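# Stand the coat stand upright inside the yellow tape

## Task

Get the coat stand standing upright so that each of its four feet lies fully within the area marked by yellow tape, with no foot resting on the tape itself. The stand must not topple or be left leaning, or the attempt fails. It has to stay upright and in place by itself; if only the robot is keeping it there, it does not count. When finished, release it and move the robot away.

## Robot and tools

Robot: a Hello Robot Stretch 4 with one arm. It has an omni-wheel base, a lift that slides up and down a mast, a telescoping arm that reaches forward, a three-joint wrist (yaw, pitch, roll) and a two-finger gripper. It stands about 1.6 m tall; the edge of the base is no more than 0.23 m from the base origin. Cameras: head_camera, head_left_camera, head_right_camera and wrist_camera. Loose objects may occasionally be nudged by something outside the robot's control.

Frames: the base frame sits on the floor below the base centre, x ahead, y to the left, z upward. hand_pose is a point between the open fingertips, expressed in this frame; with all wrist joints at 0 its axes line up with the base frame. Its printed position may be slightly wrong. The odometry frame is where the base frame was when the scene began.

Tool execute_actions: argument "actions" is a list holding one action or nothing (empty list = just report state and images). Optional "cameras": a list of camera names or "all"; omitted, null or ["all"] returns every camera, [] returns none; an unknown name rejects the call. An action may contain "base", "joints", or both, plus optional "pace" and "contact_limits"; alternatively it contains only "end_of_arm". All its motions start at once and may finish at different moments.
- "base" holds exactly one relative move, measured from where the base last reported itself: {"translate_m": d} drives straight, forward positive, -2 to 2 m; {"strafe_m": d} slides sideways, left positive, -2 to 2 m; {"rotate_rad": d} spins in place, counter-clockwise (left) positive, -3.2 to 3.2 rad. These are offsets, not places.
- "joints" is one object keyed by joint name, each value an absolute target: lift_m 0 to 1.2 (m); arm_m 0 to 0.55 (m extension); wrist_yaw_rad -1.134 to 4.276 (0 points ahead, positive turns left, 3.14 tucked back, above 3.4 the arm may block it); wrist_pitch_rad -1.117 to 4.259 (0 level, 1.57 pointing down); wrist_roll_rad -1.117 to 4.259 (0 keeps fingers at equal height, positive turns clockwise when looking from behind the gripper); gripper_m -0.038 to 0.141 (fingertip gap in m; negative means fingers pressing together). Done tolerances: lift and arm ±0.004, yaw and roll ±0.02, pitch ±0.05, gripper ±0.004. A joint target outside its range is clipped and the result notes it; any other out-of-range value or unknown key rejects the call with no motion. Joints or base left out of an action may keep pushing to earlier targets without the status showing it.
- "pace": "slow", "default", "fast" or "max". Base top speed 0.1/0.3/0.4/0.6 m/s and 1/2/3/4 rad/s respectively; with lift above 0.2 these are reduced, down to 0.3 m/s and 1 rad/s at lift 1.2.
- "contact_limits": {"arm_m": value} from 0 (gentlest) to 0.75 (firmest), default 0.5; sets how hard the arm may push before stopping.
- {"end_of_arm": "enable_torque"} revives any wrist or gripper motor that shut off; it then holds its current position.
No action runs longer than 15 s. If one call reports a stop, any later execute_actions, wait or finished_scene calls in that same reply are skipped.

Tool wait: "seconds" 0 to 10; nothing new is commanded, the scene continues, and it returns state and images like an empty action.
Tool zoom_image: "camera" and "region" [x0, y0, x1, y1] in image pixels from the top-left, at most 504 by 504; works on the latest full image of that camera.
Tool read_manual: returns licence texts only; moves nothing.
Tool finished_scene: "scene" number; ends the scene after the last command settles, irreversibly, and reports success. The goal must hold at that moment.

Reading results: base_status and joint_status give how each motion ended: "done" (for the base, wheels turned the commanded amount, even if slipping), "off_target" (stopped short, may still be pushing), "contact_stop_at_<key>" (hit something; that part goes slack, a slack lift may sag, slack wheels may roll), "limit_stop_at_<name>" (built-in limit), "time_out", "torque_fault" (wrist/gripper motor overloaded and limp until enable_torque). After these the old target is dropped. "limit_stop_at_tilt" means the robot leans beyond 6 degrees: lift, arm and wheels go slack and ignore commands until it straightens. "limit_stop_at_own_body" means a joint nearly hit the robot; move it away, and beware tilted-up plus rolled wrists. on_its_own lists what was not commanded; its "held at" is a target, not a position. lidar_m: 12 distances in m, 30-degree sectors starting straight ahead, going counter-clockwise (4th left, 7th behind, 10th right); "-" means nothing seen or closer than 0.25 m; thin legs and clear objects can be missed. wrist_depth_mm: 7x7 grid of median depths, 100 to 2000 mm, top-left first. base_odometry counts wheel turns (slips count as motion); if turned_by_wheels and turned_by_imu differ by over about 0.1 rad, suspect a collision or slip. base_tilt in degrees, forward and right positive, with a fixed offset up to about 1.5. motor_effort is percent of maximum, positive toward higher values, peak in brackets; a resting effort outside its normal range hints at a load or contact. For wheels, positive turns the base right.

Gripping: command a gap smaller than the object to squeeze; smaller values squeeze harder and pull it inward. Gripper reading and "done" do not prove a hold; check gripper effort. Stuck fingertips on a surface: raise the lift. To unfold the wrist at the start, send lift_m 0.4 with wrist_yaw_rad 0.

Avoid: driving or turning with over 1 kg held and arm_m beyond 0.2, especially at fast paces; steady hard pushes or pulls with a high gripper or high contact limit (tipping risk); pressing the gripper into things with base or arm moves (torque faults); drops, slams and hard hits. Leave the stand upright and free-standing, open the gripper and back away before finishing.

Each tool is called after "Call:" as name(argument=value, ...), one argument or row to a line, values as JSON.

## Session

Call:
execute_actions(
  actions=[],
)

Scene clock: 0.00 s.
base_odometry: x=+0.000 y=+0.000 heading=+0.000 (m, m, rad; odometry frame)
turned_by_wheels: +0.000 (rad since the last result)
turned_by_imu: +0.000 (rad since the last result)
base_tilt: forward=+0.2 right=+0.4 (deg)
lidar_m: 1.93 2.10 2.72 1.23 1.97 1.81 1.80 0.87 0.69 0.66 0.75 1.97
base_status: not commanded
joint_positions: lift_m=+0.125 arm_m=+0.001 wrist_yaw_rad=+3.241 wrist_pitch_rad=+0.013 wrist_roll_rad=-0.011 gripper_m=+0.057
joint_status: not commanded
motor_effort: lift_m=+20 arm_m=-1 wrist_yaw_rad=+1 wrist_pitch_rad=-8 wrist_roll_rad=-1 gripper_m=-4 wheel_0=+0 wheel_1=+0 wheel_2=+0 (%)
hand_pose: x=-0.1236 y=+0.0584 z=+0.2996 quat_wxyz=(-0.050, -0.006, -0.006, +0.999) (m; base frame)
wrist_depth_mm: - 134 133 1921 1921 1756 1808 / - - 133 1921 1921 1808 1708 / - 110 133 1921 1863 1756 1708 / - 128 152 1983 1863 1863 1661 / 205 - 1983 1921 1863 1808 1708 / 221 1229 202 1281 215 1308 1308 / 221 741 809 142 798 854 842
pictures: head_camera, head_left_camera, head_right_camera, wrist_camera
Images, in order (width x height): head_camera 420x560, head_left_camera 420x672, head_right_camera 420x672, wrist_camera 616x392.

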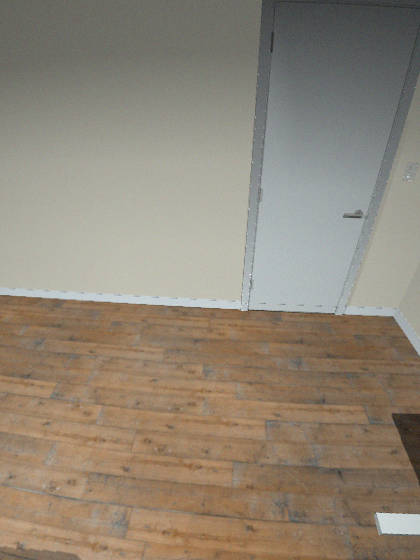

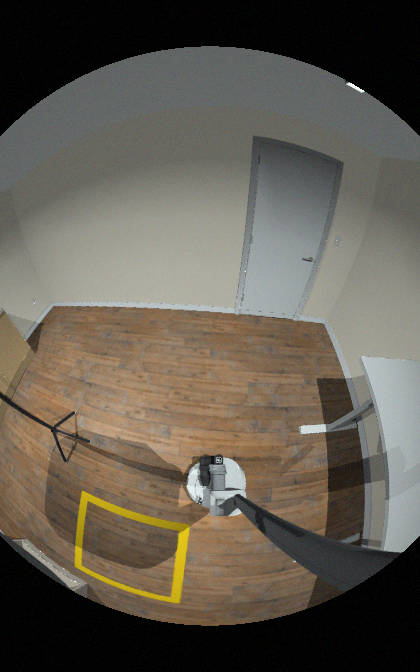

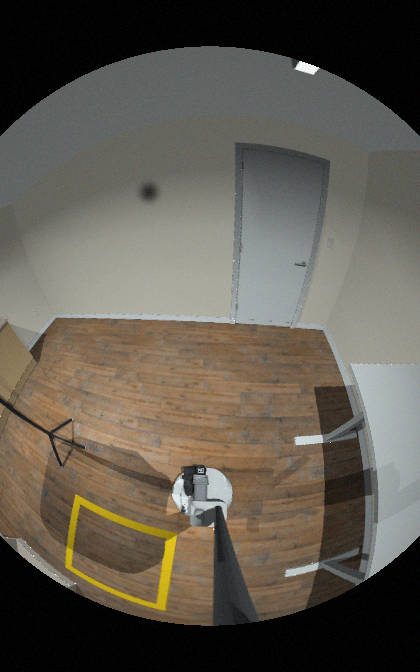

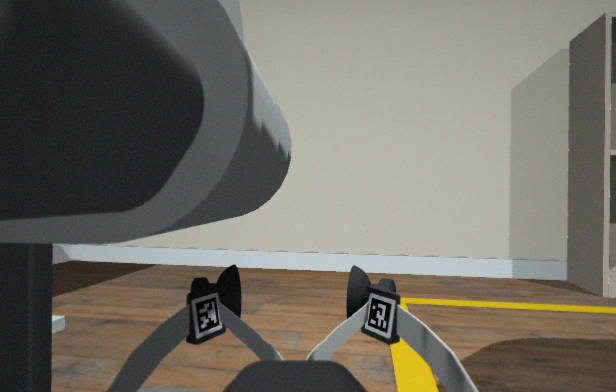

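Call:
execute_actions(
  actions=[
    {"base":{"rotate_rad":1.5},"joints":{"lift_m":0.4,"wrist_yaw_rad":0}},
  ],
  cameras=["head_camera","head_left_camera"],
)

Scene clock: 5.90 s.
base_odometry: x=+0.000 y=+0.000 heading=+1.500 (m, m, rad; odometry frame)
turned_by_wheels: +1.500 (rad since the last result)
turned_by_imu: +1.489 (rad since the last result)
base_tilt: forward=+0.2 right=+0.5 (deg)
lidar_m: 1.24 2.09 1.76 1.81 0.94 0.70 0.68 0.74 2.01 1.92 2.05 2.76
base_status: done
joint_positions: lift_m=+0.400 arm_m=+0.001 wrist_yaw_rad=+0.001 wrist_pitch_rad=+0.013 wrist_roll_rad=-0.011 gripper_m=+0.057
joint_status: all done
motor_effort: lift_m=+23(24) arm_m=-1(1) wrist_yaw_rad=-1(5) wrist_pitch_rad=-7(7) wrist_roll_rad=-1(0) gripper_m=-3(4) wheel_0=-1(6) wheel_1=+0(7) wheel_2=+0(7) (%)
hand_pose: x=+0.4606 y=-0.0873 z=+0.5743 quat_wxyz=(+1.000, -0.005, +0.006, +0.000) (m; base frame)
wrist_depth_mm: - - - - - - - / - - - - - - - / - - - - - - - / - - - - - - - / - - - - - - - / - - 202 - 214 - - / 1430 1281 1397 142 1366 1499 1464
pictures: head_camera, head_left_camera
Images, in order (width x height): head_camera 420x560, head_left_camera 420x672.

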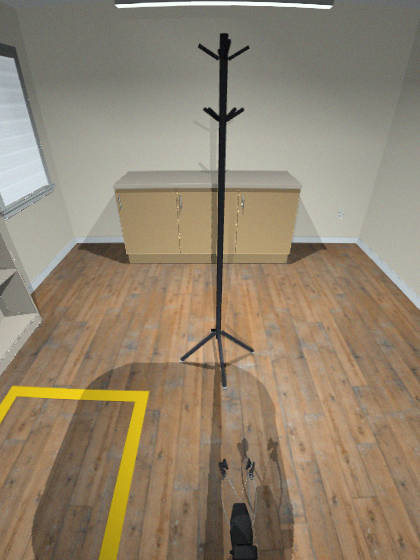

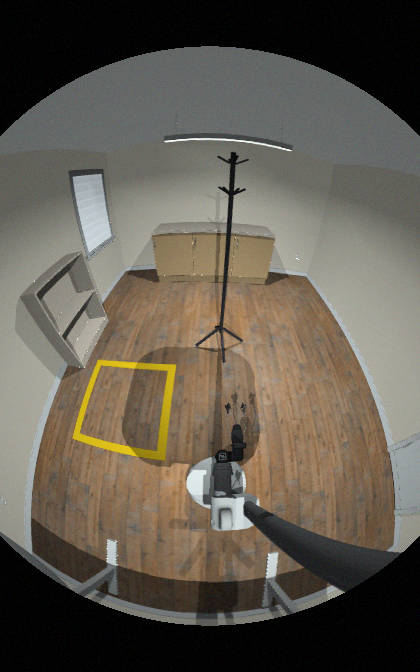

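Call:
execute_actions(
  actions=[
    {"base":{"translate_m":0.55},"joints":{"lift_m":0.8,"gripper_m":0.13}},
  ],
  cameras=["head_camera","wrist_camera"],
)

Scene clock: 15.53 s.
base_odometry: x=+0.039 y=+0.549 heading=+1.500 (m, m, rad; odometry frame)
turned_by_wheels: +0.000 (rad since the last result)
turned_by_imu: -0.005 (rad since the last result)
base_tilt: forward=+0.2 right=+0.5 (deg)
lidar_m: 0.69 2.21 1.56 1.72 1.90 1.28 1.24 1.28 2.03 1.95 2.04 2.19
base_status: done
joint_positions: lift_m=+0.800 arm_m=+0.001 wrist_yaw_rad=+0.000 wrist_pitch_rad=+0.013 wrist_roll_rad=-0.011 gripper_m=+0.130
joint_status: all done
motor_effort: lift_m=+23(24) arm_m=-1(1) wrist_yaw_rad=-2(2) wrist_pitch_rad=-8(8) wrist_roll_rad=+0(1) gripper_m=-2(6) wheel_0=+1(6) wheel_1=+1(9) wheel_2=+0(9) (%)
hand_pose: x=+0.4606 y=-0.0874 z=+0.9744 quat_wxyz=(+1.000, -0.005, +0.006, +0.000) (m; base frame)
wrist_depth_mm: - - - - - - - / - - - - - - - / - - - - - - - / - - - - - - - / - 1863 1921 1863 1983 - - / - 202 1921 1983 1921 - - / - 1863 1921 139 1983 - -
pictures: head_camera, wrist_camera
Images, in order (width x height): head_camera 420x560, wrist_camera 616x392.

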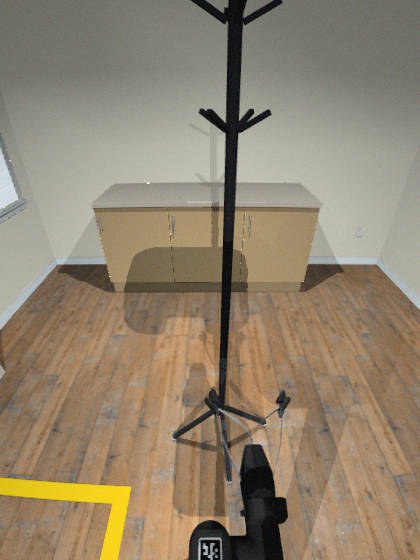

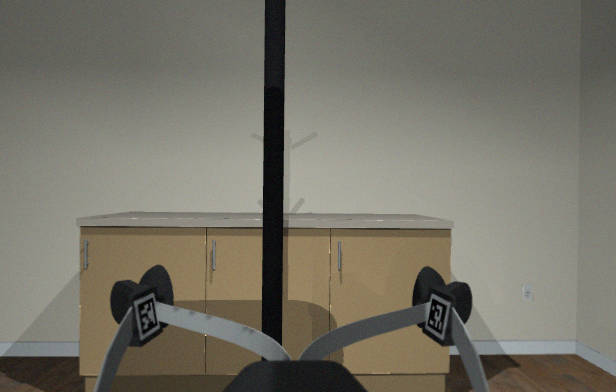

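Call:
execute_actions(
  actions=[
    {"base":{"strafe_m":0.03},"joints":{"arm_m":0.2}},
  ],
  cameras=["head_camera","wrist_camera"],
)

Scene clock: 21.70 s.
base_odometry: x=+0.009 y=+0.551 heading=+1.500 (m, m, rad; odometry frame)
turned_by_wheels: +0.000 (rad since the last result)
turned_by_imu: -0.002 (rad since the last result)
base_tilt: forward=+0.2 right=+0.5 (deg)
lidar_m: 0.70 2.19 1.52 1.72 1.85 1.29 1.26 1.28 2.07 1.97 2.07 2.22
base_status: done
joint_positions: lift_m=+0.800 arm_m=+0.199 wrist_yaw_rad=+0.000 wrist_pitch_rad=+0.013 wrist_roll_rad=-0.011 gripper_m=+0.130
joint_status: all done
motor_effort: lift_m=+22(23) arm_m=+5(6) wrist_yaw_rad=+0(1) wrist_pitch_rad=-7(7) wrist_roll_rad=-1(1) gripper_m=+0(0) wheel_0=+0(8) wheel_1=+0(10) wheel_2=+0(0) (%)
hand_pose: x=+0.6585 y=-0.0874 z=+0.9744 quat_wxyz=(+1.000, -0.005, +0.006, +0.000) (m; base frame)
wrist_depth_mm: - - - - - - - / - - - - - - - / - - - - - - - / - - - 1921 - - - / - 1708 1661 1708 1708 - - / - 202 1661 1708 1708 - - / - 1708 1708 138 1708 - -
pictures: head_camera, wrist_camera
Images, in order (width x height): head_camera 420x560, wrist_camera 616x392.

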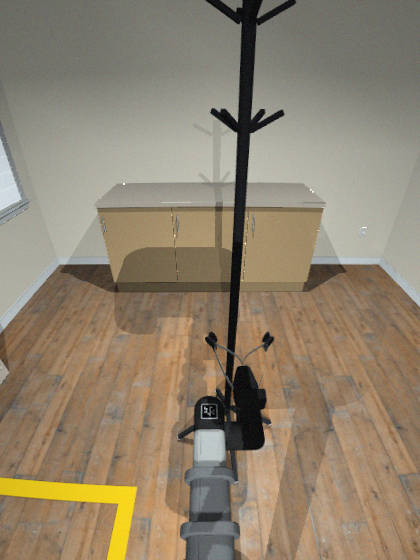

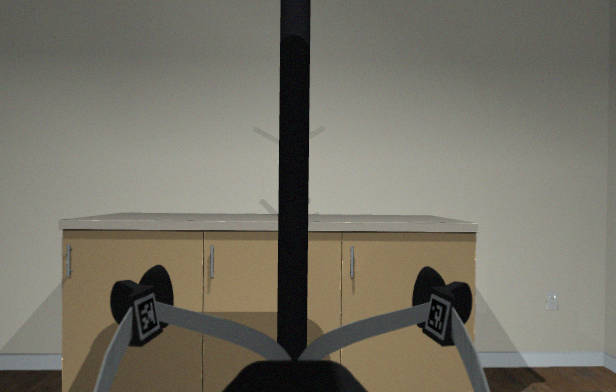

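Call:
execute_actions(
  actions=[
    {"joints":{"arm_m":0.38}},
  ],
  cameras=["head_camera","wrist_camera"],
)

Scene clock: 28.90 s.
base_odometry: x=+0.009 y=+0.551 heading=+1.500 (m, m, rad; odometry frame)
turned_by_wheels: +0.000 (rad since the last result)
turned_by_imu: -0.001 (rad since the last result)
base_tilt: forward=+0.2 right=+0.5 (deg)
lidar_m: 0.68 2.22 1.51 1.70 1.87 1.28 1.25 1.30 2.05 1.99 2.05 2.22
base_status: not commanded
joint_positions: lift_m=+0.800 arm_m=+0.379 wrist_yaw_rad=+0.000 wrist_pitch_rad=+0.013 wrist_roll_rad=-0.011 gripper_m=+0.130
joint_status: all done
motor_effort: lift_m=+23(23) arm_m=+5(7) wrist_yaw_rad=+0(1) wrist_pitch_rad=-6(8) wrist_roll_rad=+1(1) gripper_m=+1(0) wheel_0=+0(0) wheel_1=+0(0) wheel_2=+0(0) (%)
hand_pose: x=+0.8385 y=-0.0874 z=+0.9744 quat_wxyz=(+1.000, -0.005, +0.006, +0.000) (m; base frame)
wrist_depth_mm: - - - 229 - - - / - - - 229 - - - / - - - 231 - - - / - - - 232 - - - / 1499 1499 1499 233 1576 1576 - / 1499 203 1537 233 1537 1576 - / 1499 1499 1499 139 1537 1618 -
pictures: head_camera, wrist_camera
Images, in order (width x height): head_camera 420x560, wrist_camera 616x392.

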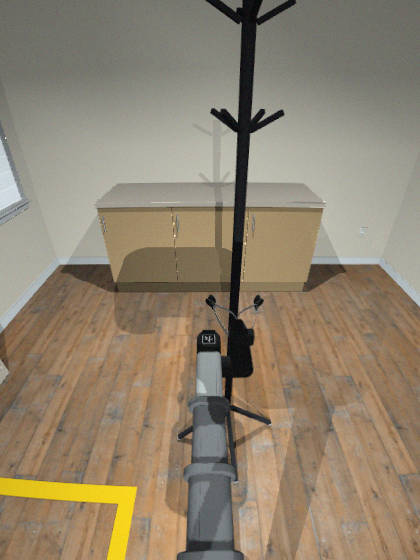

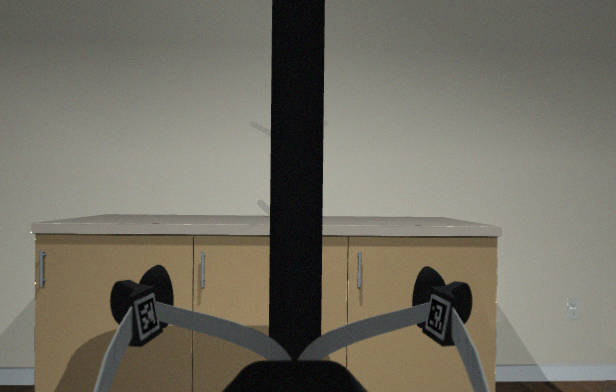

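Call:
execute_actions(
  actions=[
    {"joints":{"arm_m":0.45}},
  ],
  cameras=["wrist_camera"],
)

Call:
execute_actions(
  actions=[
    {"joints":{"gripper_m":0.0}},
  ],
  cameras=["wrist_camera"],
)

Scene clock: 35.97 s.
base_odometry: x=+0.009 y=+0.551 heading=+1.500 (m, m, rad; odometry frame)
turned_by_wheels: +0.000 (rad since the last result)
turned_by_imu: -0.001 (rad since the last result)
base_tilt: forward=+0.2 right=+0.5 (deg)
lidar_m: 0.72 2.20 1.52 1.70 1.85 1.28 1.22 1.31 2.06 1.99 2.06 2.21
base_status: not commanded
joint_positions: lift_m=+0.800 arm_m=+0.449 wrist_yaw_rad=+0.000 wrist_pitch_rad=+0.013 wrist_roll_rad=-0.011 gripper_m=+0.130
joint_status: all done
motor_effort: lift_m=+22(23) arm_m=+5(7) wrist_yaw_rad=+3(1) wrist_pitch_rad=-7(7) wrist_roll_rad=+1(2) gripper_m=-2(2) wheel_0=+1(0) wheel_1=+0(0) wheel_2=+0(0) (%)
hand_pose: x=+0.9085 y=-0.0874 z=+0.9744 quat_wxyz=(+1.000, -0.005, +0.006, +0.000) (m; base frame)
wrist_depth_mm: - - - 154 - - - / - - - 155 - - - / - - - 155 - - - / - - - 155 - - - / 1430 1430 1397 156 1464 1499 - / 1430 202 1464 156 1499 1464 - / 1430 1430 1430 138 1499 1464 -
pictures: wrist_camera
Images, in order (width x height): wrist_camera 616x392.

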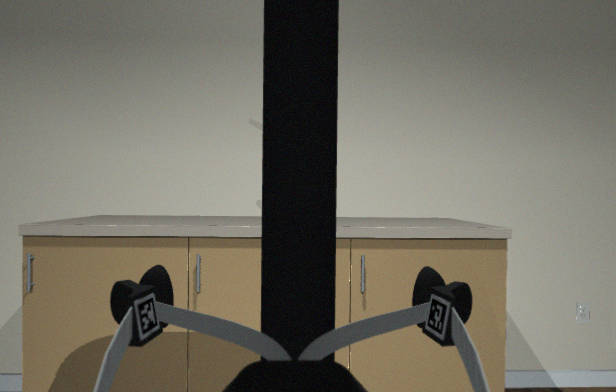

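Scene clock: 38.17 s.
base_odometry: x=+0.009 y=+0.551 heading=+1.500 (m, m, rad; odometry frame)
turned_by_wheels: +0.000 (rad since the last result)
turned_by_imu: -0.001 (rad since the last result)
base_tilt: forward=+0.2 right=+0.5 (deg)
lidar_m: 0.72 2.20 1.54 1.72 1.86 1.29 1.24 1.31 2.07 1.97 2.06 2.22
base_status: not commanded
joint_positions: lift_m=+0.800 arm_m=+0.449 wrist_yaw_rad=-0.001 wrist_pitch_rad=+0.013 wrist_roll_rad=-0.011 gripper_m=+0.000
joint_status: all done
motor_effort: lift_m=+23(23) arm_m=+5(5) wrist_yaw_rad=+2(2) wrist_pitch_rad=-7(7) wrist_roll_rad=-1(0) gripper_m=-8(7) wheel_0=+0(0) wheel_1=+0(0) wheel_2=+0(0) (%)
hand_pose: x=+0.9085 y=-0.0876 z=+0.9744 quat_wxyz=(+1.000, -0.005, +0.006, +0.000) (m; base frame)
wrist_depth_mm: 1983 - - 155 - - - / - - - 155 - - - / - - - 156 - - - / - - - 156 - - - / 1430 1430 1464 156 1499 1499 - / 1430 1430 189 157 1464 1499 - / 1430 1430 1430 136 1499 1464 -
pictures: wrist_camera
Images, in order (width x height): wrist_camera 616x392.

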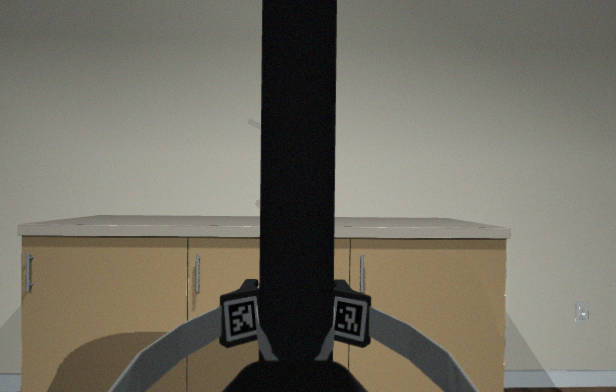

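Call:
execute_actions(
  actions=[
    {"joints":{"gripper_m":0.08,"arm_m":0.405}},
  ],
  cameras=[],
)

Call:
execute_actions(
  actions=[
    {"joints":{"gripper_m":-0.01}},
  ],
  cameras=["wrist_camera"],
)

Scene clock: 54.03 s.
base_odometry: x=+0.009 y=+0.551 heading=+1.500 (m, m, rad; odometry frame)
turned_by_wheels: +0.000 (rad since the last result)
turned_by_imu: -0.001 (rad since the last result)
base_tilt: forward=+0.2 right=+0.5 (deg)
lidar_m: 0.69 2.20 1.53 1.70 1.87 1.29 1.24 1.30 2.06 1.97 2.07 2.22
base_status: not commanded
joint_positions: lift_m=+0.800 arm_m=+0.406 wrist_yaw_rad=+0.000 wrist_pitch_rad=+0.012 wrist_roll_rad=-0.011 gripper_m=+0.080
joint_status: all done
motor_effort: lift_m=+22(23) arm_m=-5(6) wrist_yaw_rad=+0(11) wrist_pitch_rad=-7(6) wrist_roll_rad=-1(1) gripper_m=+0(10) wheel_0=+0(0) wheel_1=+0(0) wheel_2=+0(2) (%)
hand_pose: x=+0.8653 y=-0.0873 z=+0.9745 quat_wxyz=(+1.000, -0.005, +0.006, +0.000) (m; base frame)
wrist_depth_mm: - - - 206 - - - / - - - 206 - - - / - - - 207 - - - / - - - 207 - - - / 1464 1464 1499 207 1499 1537 - / 1464 1499 213 207 201 1537 - / 1464 1499 1464 141 1537 1537 -
pictures: none
No camera images: the call's "cameras" was empty. Leave "cameras" out to get every camera's image.

Scene clock: 55.70 s.
base_odometry: x=+0.009 y=+0.551 heading=+1.500 (m, m, rad; odometry frame)
turned_by_wheels: +0.000 (rad since the last result)
turned_by_imu: +0.000 (rad since the last result)
base_tilt: forward=+0.2 right=+0.5 (deg)
lidar_m: 0.70 2.21 1.53 1.72 1.87 1.27 1.25 1.28 2.07 1.99 2.07 2.22
base_status: not commanded
joint_positions: lift_m=+0.800 arm_m=+0.406 wrist_yaw_rad=+0.004 wrist_pitch_rad=+0.011 wrist_roll_rad=-0.011 gripper_m=-0.009
joint_status: all done
motor_effort: lift_m=+22(22) arm_m=-5(5) wrist_yaw_rad=-13(15) wrist_pitch_rad=-3(8) wrist_roll_rad=-2(1) gripper_m=-21(22) wheel_0=+1(1) wheel_1=+0(1) wheel_2=+2(2) (%)
hand_pose: x=+0.8656 y=-0.0861 z=+0.9749 quat_wxyz=(+1.000, -0.005, +0.005, +0.002) (m; base frame)
wrist_depth_mm: - - - 192 - - - / - - - 192 - - - / - - - 191 - - - / - - - 191 - - - / 1499 1499 1499 192 1537 1499 - / 1464 1464 190 191 190 1576 - / 1464 1499 1499 147 1537 1537 -
pictures: wrist_camera
Images, in order (width x height): wrist_camera 616x392.

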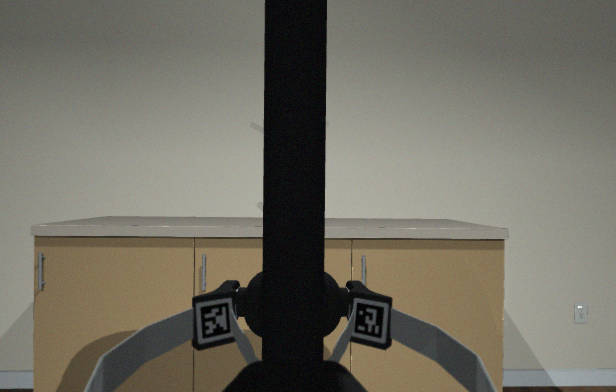

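Gripped. Lift slightly.

Call:
execute_actions(
  actions=[
    {"joints":{"lift_m":0.84},"pace":"slow"},
  ],
  cameras=["head_camera"],
)

Scene clock: 61.27 s.
base_odometry: x=+0.009 y=+0.551 heading=+1.500 (m, m, rad; odometry frame)
turned_by_wheels: +0.000 (rad since the last result)
turned_by_imu: -0.001 (rad since the last result)
base_tilt: forward=+0.2 right=+0.5 (deg)
lidar_m: 0.70 2.19 1.52 1.71 1.86 1.28 1.24 1.27 2.07 1.99 2.06 2.23
base_status: not commanded
joint_positions: lift_m=+0.839 arm_m=+0.406 wrist_yaw_rad=+0.002 wrist_pitch_rad=+0.030 wrist_roll_rad=-0.011 gripper_m=-0.010
joint_status: all done
on_its_own: wrist_pitch_rad is at rest, and its effort (-58) is outside its rest range (-23 to +23)
motor_effort: lift_m=+29(32) arm_m=-5(5) wrist_yaw_rad=-5(11) wrist_pitch_rad=-58(62) wrist_roll_rad=-1(2) gripper_m=-17(18) wheel_0=+1(1) wheel_1=+0(0) wheel_2=+2(2) (%)
hand_pose: x=+0.8653 y=-0.0868 z=+1.0087 quat_wxyz=(+1.000, -0.005, +0.015, +0.001) (m; base frame)
wrist_depth_mm: - - - 181 - - - / - - - 182 - - - / - - - 183 - - - / - - - 185 - - - / 1464 1499 1537 185 1499 1537 - / 1464 1499 195 186 210 1537 - / 1499 162 1499 151 1537 1576 -
pictures: head_camera
Images, in order (width x height): head_camera 420x560.

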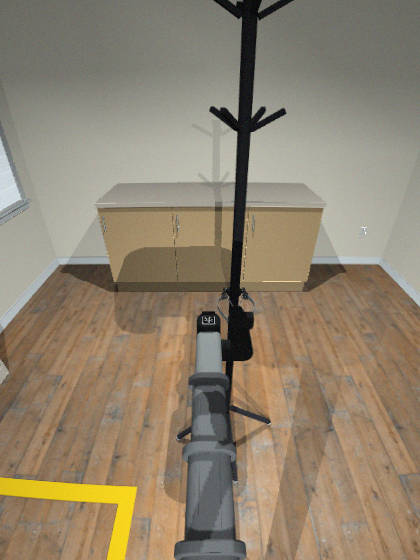

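Call:
execute_actions(
  actions=[
    {"joints":{"arm_m":0.15},"pace":"slow"},
  ],
  cameras=["head_camera","head_left_camera"],
)

Scene clock: 71.60 s.
base_odometry: x=+0.009 y=+0.551 heading=+1.500 (m, m, rad; odometry frame)
turned_by_wheels: +0.000 (rad since the last result)
turned_by_imu: -0.002 (rad since the last result)
base_tilt: forward=+0.2 right=+0.5 (deg)
lidar_m: 0.38 2.21 1.53 1.70 1.85 1.30 1.27 1.29 2.04 1.99 2.06 0.43
base_status: not commanded
joint_positions: lift_m=+0.840 arm_m=+0.151 wrist_yaw_rad=+0.004 wrist_pitch_rad=-0.007 wrist_roll_rad=-0.011 gripper_m=-0.010
joint_status: all done
on_its_own: wrist_pitch_rad is at rest, and its effort (+50) is outside its rest range (-23 to +23)
motor_effort: lift_m=+16(29) arm_m=-6(7) wrist_yaw_rad=-9(12) wrist_pitch_rad=+50(60) wrist_roll_rad=-1(1) gripper_m=-19(18) wheel_0=+1(1) wheel_1=+1(0) wheel_2=+2(2) (%)
hand_pose: x=+0.6107 y=-0.0864 z=+1.0207 quat_wxyz=(+1.000, -0.005, -0.004, +0.002) (m; base frame)
wrist_depth_mm: - - - 154 - - - / - - - 159 - - - / - - - 165 - - - / - - - 171 - - - / - 1756 1708 178 1756 - - / - 1756 189 183 189 - - / - 1708 1756 144 1756 - -
pictures: head_camera, head_left_camera
Images, in order (width x height): head_camera 420x560, head_left_camera 420x672.

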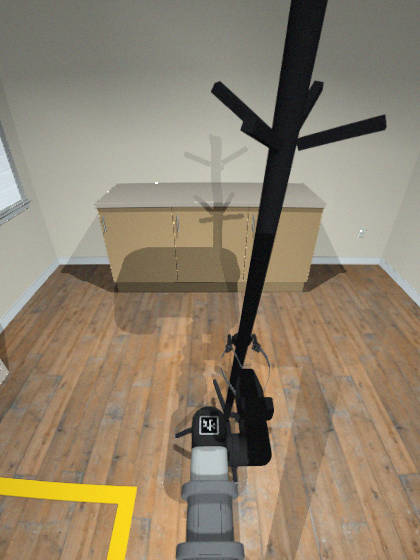

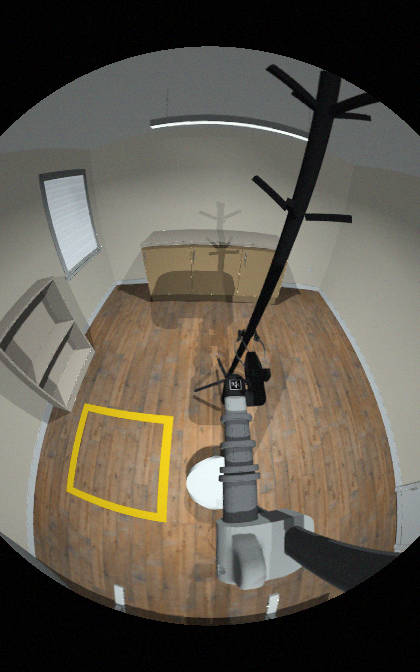

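Call:
execute_actions(
  actions=[
    {"joints":{"lift_m":0.9},"pace":"slow"},
  ],
  cameras=["head_camera","wrist_camera"],
)

Scene clock: 81.67 s.
base_odometry: x=+0.009 y=+0.551 heading=+1.500 (m, m, rad; odometry frame)
turned_by_wheels: +0.000 (rad since the last result)
turned_by_imu: -0.001 (rad since the last result)
base_tilt: forward=+0.2 right=+0.5 (deg)
lidar_m: 0.36 2.21 1.54 1.71 1.85 1.27 1.24 1.28 2.07 1.99 2.06 0.42
base_status: not commanded
joint_positions: lift_m=+0.900 arm_m=+0.151 wrist_yaw_rad=+0.002 wrist_pitch_rad=+0.016 wrist_roll_rad=-0.011 gripper_m=-0.010
joint_status: all done
motor_effort: lift_m=+25(25) arm_m=-4(5) wrist_yaw_rad=-5(10) wrist_pitch_rad=-15(50) wrist_roll_rad=-1(1) gripper_m=-9(16) wheel_0=+1(1) wheel_1=+1(1) wheel_2=+0(2) (%)
hand_pose: x=+0.6103 y=-0.0868 z=+1.0734 quat_wxyz=(+1.000, -0.005, +0.008, +0.001) (m; base frame)
wrist_depth_mm: - - - 134 - - - / - - - 139 - - - / - - - 145 - - - / - - - 151 - - - / - 1708 1756 157 1863 - - / - 1756 185 164 1808 - - / - 1756 1708 146 1756 - -
pictures: head_camera, wrist_camera
Images, in order (width x height): head_camera 420x560, wrist_camera 616x392.

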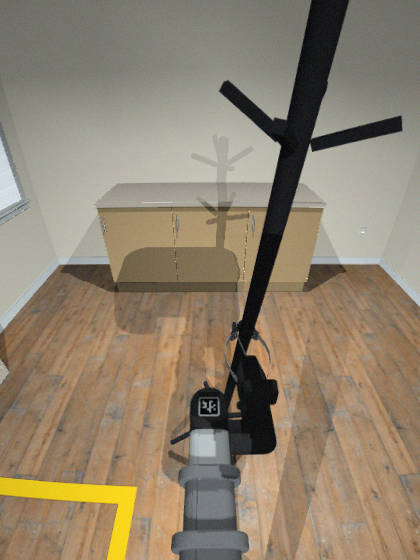

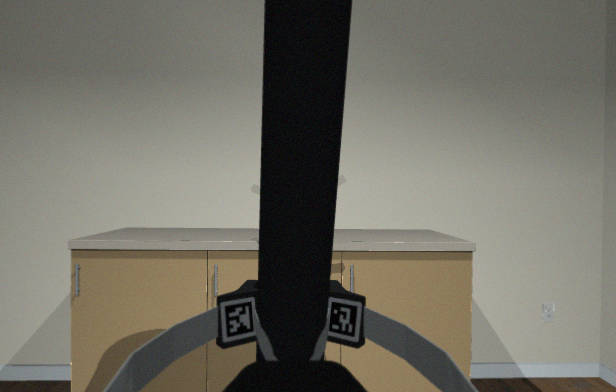

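Call:
execute_actions(
  actions=[
    {"joints":{"arm_m":0.28},"pace":"slow"},
  ],
  cameras=["head_camera","wrist_camera"],
)

Scene clock: 90.03 s.
base_odometry: x=+0.009 y=+0.551 heading=+1.500 (m, m, rad; odometry frame)
turned_by_wheels: +0.000 (rad since the last result)
turned_by_imu: -0.002 (rad since the last result)
base_tilt: forward=+0.2 right=+0.5 (deg)
lidar_m: 0.54 2.22 1.53 1.70 1.86 1.30 1.27 1.30 2.07 1.99 2.07 0.61
base_status: not commanded
joint_positions: lift_m=+0.900 arm_m=+0.279 wrist_yaw_rad=+0.003 wrist_pitch_rad=+0.017 wrist_roll_rad=-0.011 gripper_m=-0.010
joint_status: all done
motor_effort: lift_m=+24(24) arm_m=+4(3) wrist_yaw_rad=-7(6) wrist_pitch_rad=-20(20) wrist_roll_rad=-1(1) gripper_m=-11(10) wheel_0=+1(1) wheel_1=+0(1) wheel_2=+0(0) (%)
hand_pose: x=+0.7389 y=-0.0866 z=+1.0730 quat_wxyz=(+1.000, -0.005, +0.009, +0.001) (m; base frame)
wrist_depth_mm: - - - 150 - - - / - - - 153 - - - / - - - 156 - - - / - - - 159 - - - / - 1576 1618 164 1661 - - / - 1618 187 167 1618 1661 - / - 1618 1661 144 1661 1661 -
pictures: head_camera, wrist_camera
Images, in order (width x height): head_camera 420x560, wrist_camera 616x392.

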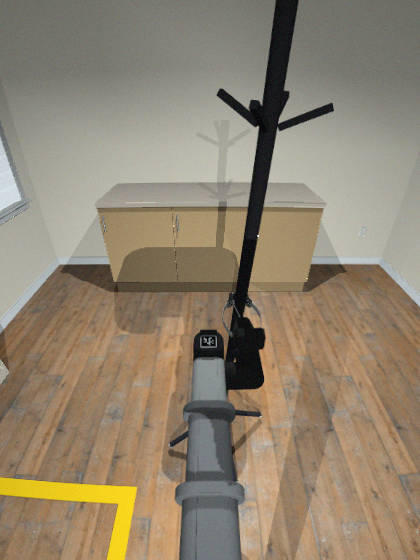

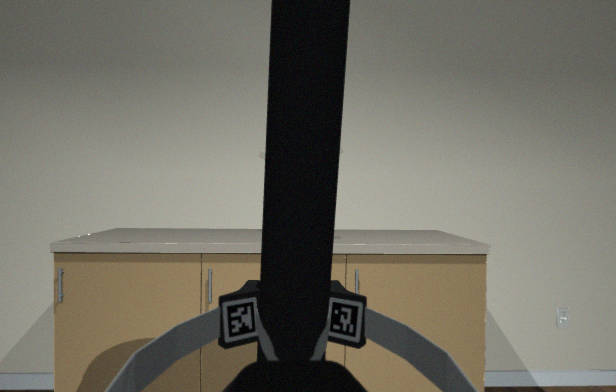

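Tilt halved. Continue.

Call:
execute_actions(
  actions=[
    {"joints":{"arm_m":0.40},"pace":"slow"},
  ],
  cameras=["head_camera","wrist_camera"],
)

Scene clock: 97.50 s.
base_odometry: x=+0.009 y=+0.551 heading=+1.500 (m, m, rad; odometry frame)
turned_by_wheels: +0.000 (rad since the last result)
turned_by_imu: -0.002 (rad since the last result)
base_tilt: forward=+0.2 right=+0.5 (deg)
lidar_m: 0.70 2.21 1.53 1.71 1.86 1.28 1.25 1.29 2.08 1.99 2.03 2.18
base_status: not commanded
joint_positions: lift_m=+0.900 arm_m=+0.399 wrist_yaw_rad=+0.003 wrist_pitch_rad=+0.018 wrist_roll_rad=-0.011 gripper_m=-0.010
joint_status: all done
motor_effort: lift_m=+24(24) arm_m=+3(4) wrist_yaw_rad=-8(9) wrist_pitch_rad=-22(22) wrist_roll_rad=-1(1) gripper_m=-11(12) wheel_0=+1(1) wheel_1=+1(1) wheel_2=+0(0) (%)
hand_pose: x=+0.8590 y=-0.0865 z=+1.0728 quat_wxyz=(+1.000, -0.005, +0.009, +0.002) (m; base frame)
wrist_depth_mm: - - - 163 - - - / - - - 165 - - - / - - - 167 - - - / - - - 169 - - - / - 1464 1499 169 1576 1808 - / 1464 1499 187 170 1537 1537 - / 1464 1464 1464 146 1499 1537 -
pictures: head_camera, wrist_camera
Images, in order (width x height): head_camera 420x560, wrist_camera 616x392.

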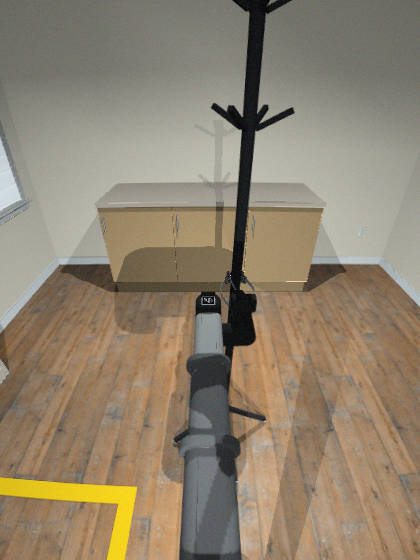

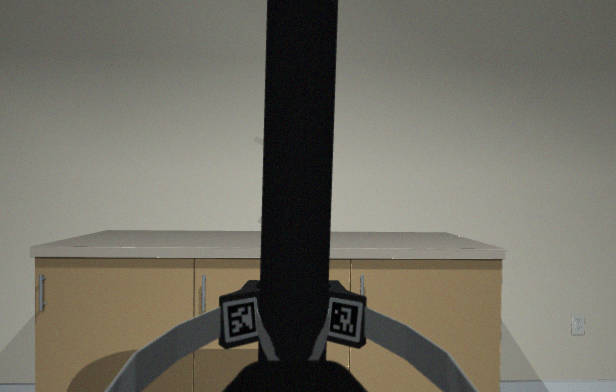

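Call:
execute_actions(
  actions=[
    {"joints":{"arm_m":0.43},"pace":"slow"},
  ],
  cameras=[],
)

Call:
execute_actions(
  actions=[
    {"joints":{"gripper_m":0.08}},
  ],
  cameras=["wrist_camera"],
)

Scene clock: 111.00 s.
base_odometry: x=+0.009 y=+0.551 heading=+1.501 (m, m, rad; odometry frame)
turned_by_wheels: +0.001 (rad since the last result)
turned_by_imu: -0.001 (rad since the last result)
base_tilt: forward=+0.2 right=+0.4 (deg)
lidar_m: 0.69 2.20 1.50 1.72 1.86 1.28 1.24 1.32 2.06 1.97 2.06 2.19
base_status: not commanded
joint_positions: lift_m=+0.900 arm_m=+0.429 wrist_yaw_rad=+0.006 wrist_pitch_rad=+0.016 wrist_roll_rad=-0.011 gripper_m=-0.010
joint_status: all done
on_its_own: wrist_yaw_rad is at rest, and its effort (-17) is outside its rest range (-13 to +13)
motor_effort: lift_m=+24(24) arm_m=+5(7) wrist_yaw_rad=-17(21) wrist_pitch_rad=-15(23) wrist_roll_rad=-1(1) gripper_m=-10(10) wheel_0=+5(5) wheel_1=+3(3) wheel_2=+2(2) (%)
hand_pose: x=+0.8890 y=-0.0856 z=+1.0734 quat_wxyz=(+1.000, -0.005, +0.008, +0.003) (m; base frame)
wrist_depth_mm: - - - 167 - - - / - - - 167 - - - / - - - 167 - - - / - - - 167 - - - / - 1430 1464 168 1499 1499 - / 1464 1464 186 169 1499 1537 - / 1464 1499 1464 152 1499 1537 -
pictures: none
No camera images: the call's "cameras" was empty. Leave "cameras" out to get every camera's image.

Scene clock: 112.67 s.
base_odometry: x=+0.009 y=+0.551 heading=+1.501 (m, m, rad; odometry frame)
turned_by_wheels: +0.000 (rad since the last result)
turned_by_imu: -0.001 (rad since the last result)
base_tilt: forward=+0.2 right=+0.5 (deg)
lidar_m: 0.68 2.23 1.53 1.71 1.87 1.27 1.25 1.32 2.06 1.99 2.08 2.21
base_status: not commanded
joint_positions: lift_m=+0.900 arm_m=+0.429 wrist_yaw_rad=+0.001 wrist_pitch_rad=+0.013 wrist_roll_rad=-0.011 gripper_m=+0.080
joint_status: all done
motor_effort: lift_m=+23(24) arm_m=+5(5) wrist_yaw_rad=-2(16) wrist_pitch_rad=-8(16) wrist_roll_rad=-1(1) gripper_m=-2(8) wheel_0=+3(5) wheel_1=+2(3) wheel_2=+2(2) (%)
hand_pose: x=+0.8885 y=-0.0872 z=+1.0742 quat_wxyz=(+1.000, -0.005, +0.007, +0.000) (m; base frame)
wrist_depth_mm: - - - - - - - / - - - - - - - / - - - - - - - / - - - - - - - / - 1464 179 1499 1499 - - / 1464 1464 178 1464 201 1499 - / 1464 1464 178 141 1499 1499 -
pictures: wrist_camera
Images, in order (width x height): wrist_camera 616x392.

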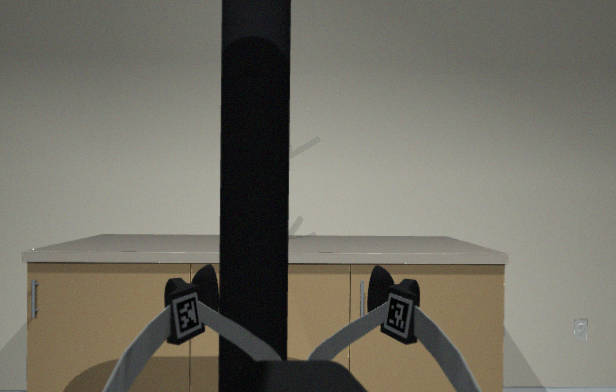

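Call:
execute_actions(
  actions=[
    {"base":{"strafe_m":0.02},"joints":{"lift_m":0.12,"arm_m":0.41}},
  ],
  cameras=["head_camera","wrist_camera"],
)

Scene clock: 121.03 s.
base_odometry: x=-0.011 y=+0.552 heading=+1.500 (m, m, rad; odometry frame)
turned_by_wheels: +0.000 (rad since the last result)
turned_by_imu: -0.002 (rad since the last result)
base_tilt: forward=+0.2 right=+0.5 (deg)
lidar_m: 0.77 2.21 1.50 1.71 1.84 1.26 1.27 1.31 2.09 2.01 2.10 0.90
base_status: done
joint_positions: lift_m=+0.120 arm_m=+0.411 wrist_yaw_rad=+0.000 wrist_pitch_rad=+0.013 wrist_roll_rad=-0.011 gripper_m=+0.080
joint_status: all done
motor_effort: lift_m=+17(24) arm_m=-5(8) wrist_yaw_rad=+0(2) wrist_pitch_rad=-8(9) wrist_roll_rad=-1(1) gripper_m=-2(3) wheel_0=+0(10) wheel_1=+0(5) wheel_2=+0(0) (%)
hand_pose: x=+0.8702 y=-0.0874 z=+0.2947 quat_wxyz=(+1.000, -0.005, +0.006, +0.000) (m; base frame)
wrist_depth_mm: - - - 191 - - - / 1464 1464 1499 191 1537 1537 - / 1464 1464 1499 193 1464 1537 - / 1464 1499 1499 193 1499 1499 - / 1618 1537 1537 193 1576 1618 - / 1160 1182 213 195 201 1205 1255 / 788 750 778 141 778 768 820
pictures: head_camera, wrist_camera
Images, in order (width x height): head_camera 420x560, wrist_camera 616x392.

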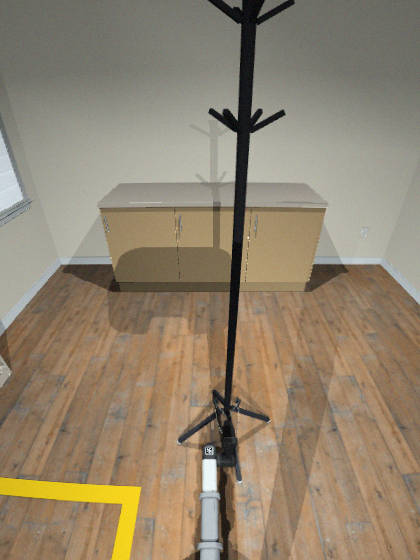

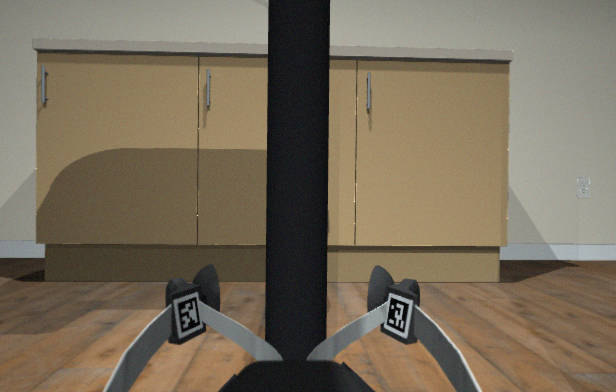

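Call:
execute_actions(
  actions=[
    {"joints":{"gripper_m":-0.02}},
  ],
  cameras=["wrist_camera"],
)

Call:
execute_actions(
  actions=[
    {"joints":{"arm_m":0.2},"pace":"slow"},
  ],
  cameras=["head_camera","head_left_camera"],
)

Scene clock: 131.23 s.
base_odometry: x=-0.011 y=+0.552 heading=+1.500 (m, m, rad; odometry frame)
turned_by_wheels: +0.000 (rad since the last result)
turned_by_imu: -0.001 (rad since the last result)
base_tilt: forward=+0.2 right=+0.5 (deg)
lidar_m: 0.69 2.20 1.49 1.73 1.85 1.28 1.25 1.29 2.07 2.00 2.10 0.89
base_status: not commanded
joint_positions: lift_m=+0.120 arm_m=+0.411 wrist_yaw_rad=+0.007 wrist_pitch_rad=+0.011 wrist_roll_rad=-0.011 gripper_m=-0.019
joint_status: all done
on_its_own: wrist_yaw_rad is at rest, and its effort (-20) is outside its rest range (-13 to +13)
motor_effort: lift_m=+18(17) arm_m=-5(5) wrist_yaw_rad=-20(20) wrist_pitch_rad=-3(9) wrist_roll_rad=+0(0) gripper_m=-23(23) wheel_0=-4(4) wheel_1=-1(1) wheel_2=+4(4) (%)
hand_pose: x=+0.8708 y=-0.0854 z=+0.2954 quat_wxyz=(+1.000, -0.005, +0.005, +0.003) (m; base frame)
wrist_depth_mm: - - - 187 - - - / 1464 1464 1499 188 1464 1537 - / 1499 1464 1499 189 1499 1537 - / 1464 1499 1499 189 1537 1537 - / 1661 1537 1537 190 1576 1576 - / 1205 1205 195 190 186 1229 1255 / 798 715 768 148 768 732 831
pictures: wrist_camera
Images, in order (width x height): wrist_camera 616x392.

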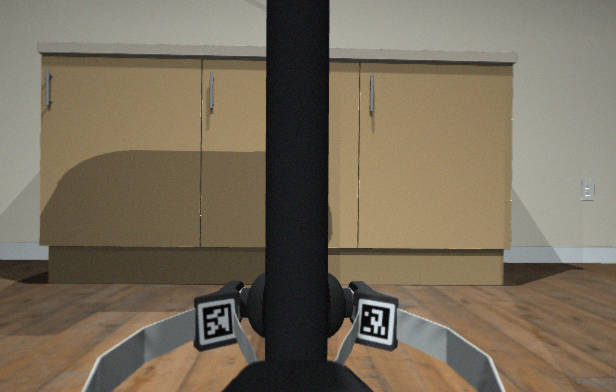

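Scene clock: 135.10 s.
base_odometry: x=-0.011 y=+0.552 heading=+1.501 (m, m, rad; odometry frame)
turned_by_wheels: +0.000 (rad since the last result)
turned_by_imu: -0.001 (rad since the last result)
base_tilt: forward=+0.2 right=+0.4 (deg)
lidar_m: 0.50 2.21 1.49 1.70 1.81 1.28 1.27 1.31 2.08 2.00 2.09 0.49
base_status: not commanded
joint_positions: lift_m=+0.120 arm_m=+0.201 wrist_yaw_rad=+0.001 wrist_pitch_rad=+0.014 wrist_roll_rad=-0.011 gripper_m=-0.020
joint_status: all done
motor_effort: lift_m=+18(19) arm_m=-4(10) wrist_yaw_rad=-2(41) wrist_pitch_rad=-12(13) wrist_roll_rad=-3(0) gripper_m=-15(24) wheel_0=+1(4) wheel_1=+1(2) wheel_2=+1(8) (%)
hand_pose: x=+0.6602 y=-0.0871 z=+0.2943 quat_wxyz=(+1.000, -0.005, +0.007, +0.001) (m; base frame)
wrist_depth_mm: - - - 182 - - - / - 1661 1661 182 1756 - - / - 1661 1708 182 1708 - - / - 1661 1708 182 1708 - - / 1863 1756 1756 182 1756 1808 - / 1160 1182 188 182 189 1229 1229 / 798 164 750 152 759 759 820
pictures: head_camera, head_left_camera
Images, in order (width x height): head_camera 420x560, head_left_camera 420x672.

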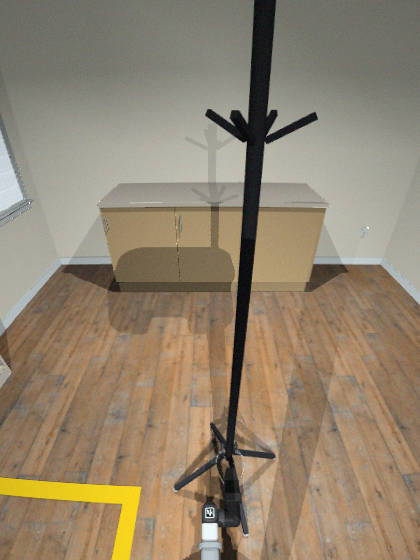

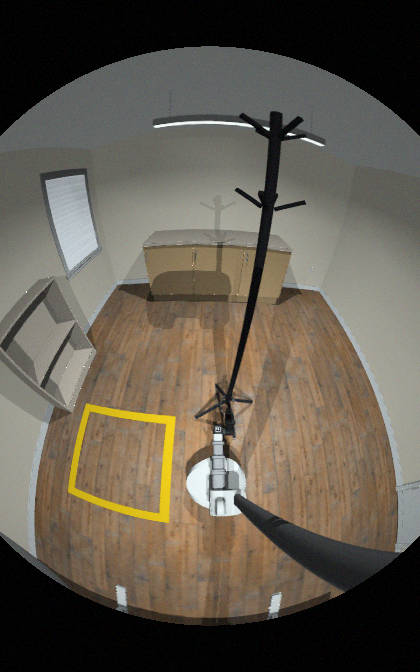

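Call:
execute_actions(
  actions=[
    {"base":{"translate_m":-0.55},"pace":"slow"},
  ],
  cameras=["head_camera","head_left_camera"],
)

Scene clock: 154.00 s.
base_odometry: x=-0.049 y=+0.003 heading=+1.501 (m, m, rad; odometry frame)
turned_by_wheels: +0.000 (rad since the last result)
turned_by_imu: +0.004 (rad since the last result)
base_tilt: forward=+0.2 right=+0.4 (deg)
lidar_m: 0.51 2.04 1.77 1.77 0.95 0.71 0.67 0.73 2.05 1.96 2.10 0.50
base_status: done
joint_positions: lift_m=+0.120 arm_m=+0.201 wrist_yaw_rad=+0.001 wrist_pitch_rad=+0.014 wrist_roll_rad=-0.011 gripper_m=-0.020
joint_status: not commanded
motor_effort: lift_m=+20(20) arm_m=-3(4) wrist_yaw_rad=-1(50) wrist_pitch_rad=-10(16) wrist_roll_rad=-2(1) gripper_m=-13(22) wheel_0=-1(13) wheel_1=+1(4) wheel_2=+3(17) (%)
hand_pose: x=+0.6600 y=-0.0872 z=+0.2942 quat_wxyz=(+1.000, -0.005, +0.007, +0.000) (m; base frame)
wrist_depth_mm: - - - 168 - - - / - - - 168 - - - / - - - 167 - - - / - - - 168 - - - / - - - 168 - - - / 1160 1182 186 167 1182 1229 1229 / 788 691 750 144 715 820 809
pictures: head_camera, head_left_camera
Images, in order (width x height): head_camera 420x560, head_left_camera 420x672.

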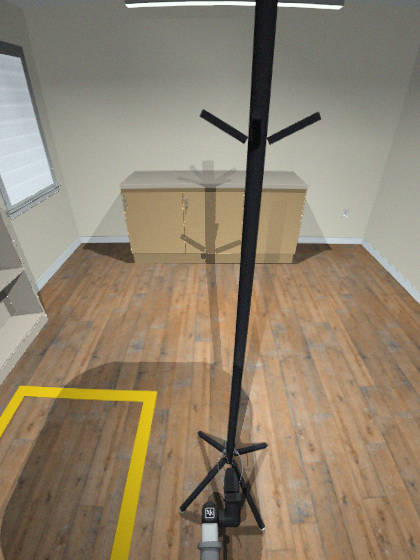

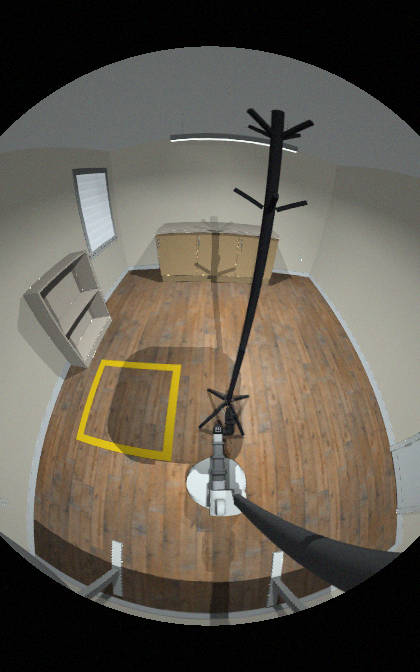

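Call:
execute_actions(
  actions=[
    {"base":{"strafe_m":0.5},"pace":"slow"},
  ],
  cameras=["head_camera","head_left_camera"],
)

Scene clock: 165.70 s.
base_odometry: x=-0.548 y=+0.039 heading=+1.500 (m, m, rad; odometry frame)
turned_by_wheels: +0.000 (rad since the last result)
turned_by_imu: -0.008 (rad since the last result)
base_tilt: forward=+0.2 right=+0.5 (deg)
lidar_m: 0.53 1.36 1.32 1.25 1.34 0.68 0.67 0.70 1.02 2.44 2.60 0.50
base_status: done
joint_positions: lift_m=+0.120 arm_m=+0.201 wrist_yaw_rad=-0.004 wrist_pitch_rad=+0.013 wrist_roll_rad=-0.011 gripper_m=-0.020
joint_status: not commanded
motor_effort: lift_m=+21(20) arm_m=-3(3) wrist_yaw_rad=+13(44) wrist_pitch_rad=-10(14) wrist_roll_rad=+0(0) gripper_m=-11(16) wheel_0=-3(21) wheel_1=+0(6) wheel_2=-2(6) (%)
hand_pose: x=+0.6596 y=-0.0885 z=+0.2944 quat_wxyz=(+1.000, -0.005, +0.007, -0.002) (m; base frame)
wrist_depth_mm: - - - 165 - - - / - - - 166 - - - / - - - 166 - - - / - - - 167 - - - / 1921 - - 167 - - - / 1182 1182 188 167 1098 1229 1255 / 788 707 750 142 707 820 820
pictures: head_camera, head_left_camera
Images, in order (width x height): head_camera 420x560, head_left_camera 420x672.

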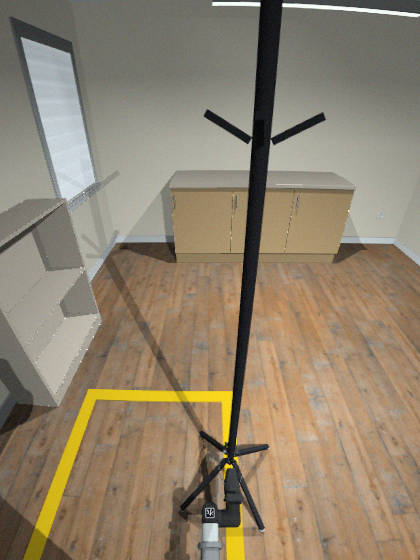

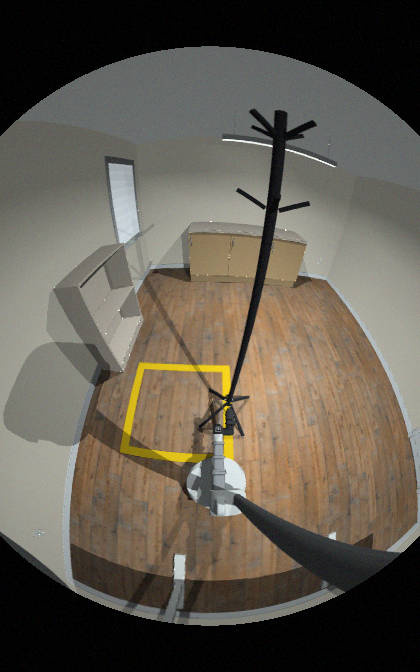

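Call:
execute_actions(
  actions=[
    {"base":{"strafe_m":0.42},"pace":"slow"},
  ],
  cameras=["head_camera","head_left_camera"],
)

Scene clock: 175.77 s.
base_odometry: x=-0.967 y=+0.069 heading=+1.500 (m, m, rad; odometry frame)
turned_by_wheels: +0.000 (rad since the last result)
turned_by_imu: -0.007 (rad since the last result)
base_tilt: forward=+0.2 right=+0.5 (deg)
lidar_m: 0.50 1.11 0.87 0.84 0.88 1.24 0.67 0.70 0.99 2.89 3.04 0.47
base_status: done
joint_positions: lift_m=+0.120 arm_m=+0.201 wrist_yaw_rad=-0.001 wrist_pitch_rad=+0.014 wrist_roll_rad=-0.011 gripper_m=-0.020
joint_status: not commanded
motor_effort: lift_m=+20(20) arm_m=-3(3) wrist_yaw_rad=+5(47) wrist_pitch_rad=-10(14) wrist_roll_rad=+1(1) gripper_m=-12(15) wheel_0=-3(19) wheel_1=+0(7) wheel_2=-2(7) (%)
hand_pose: x=+0.6598 y=-0.0878 z=+0.2942 quat_wxyz=(+1.000, -0.006, +0.007, -0.001) (m; base frame)
wrist_depth_mm: 1308 - - 166 - - - / 1281 - - 167 - - - / 1229 - - 167 - - - / 1308 - - 167 - - - / 1281 1921 - 168 - - - / 976 1182 188 168 1205 1229 1229 / 788 707 750 143 715 809 809
pictures: head_camera, head_left_camera
Images, in order (width x height): head_camera 420x560, head_left_camera 420x672.

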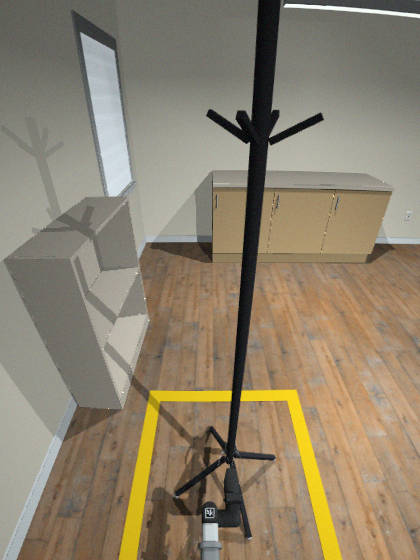

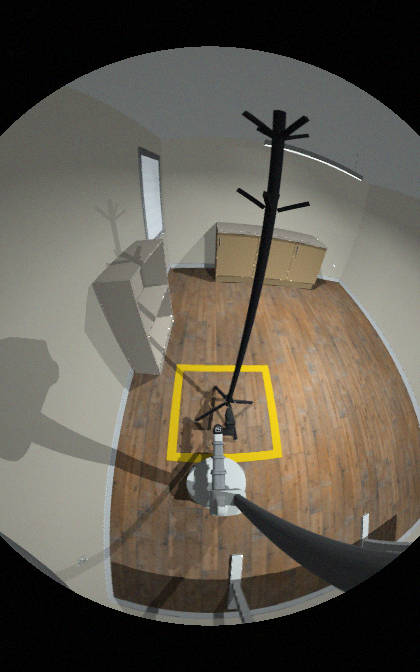

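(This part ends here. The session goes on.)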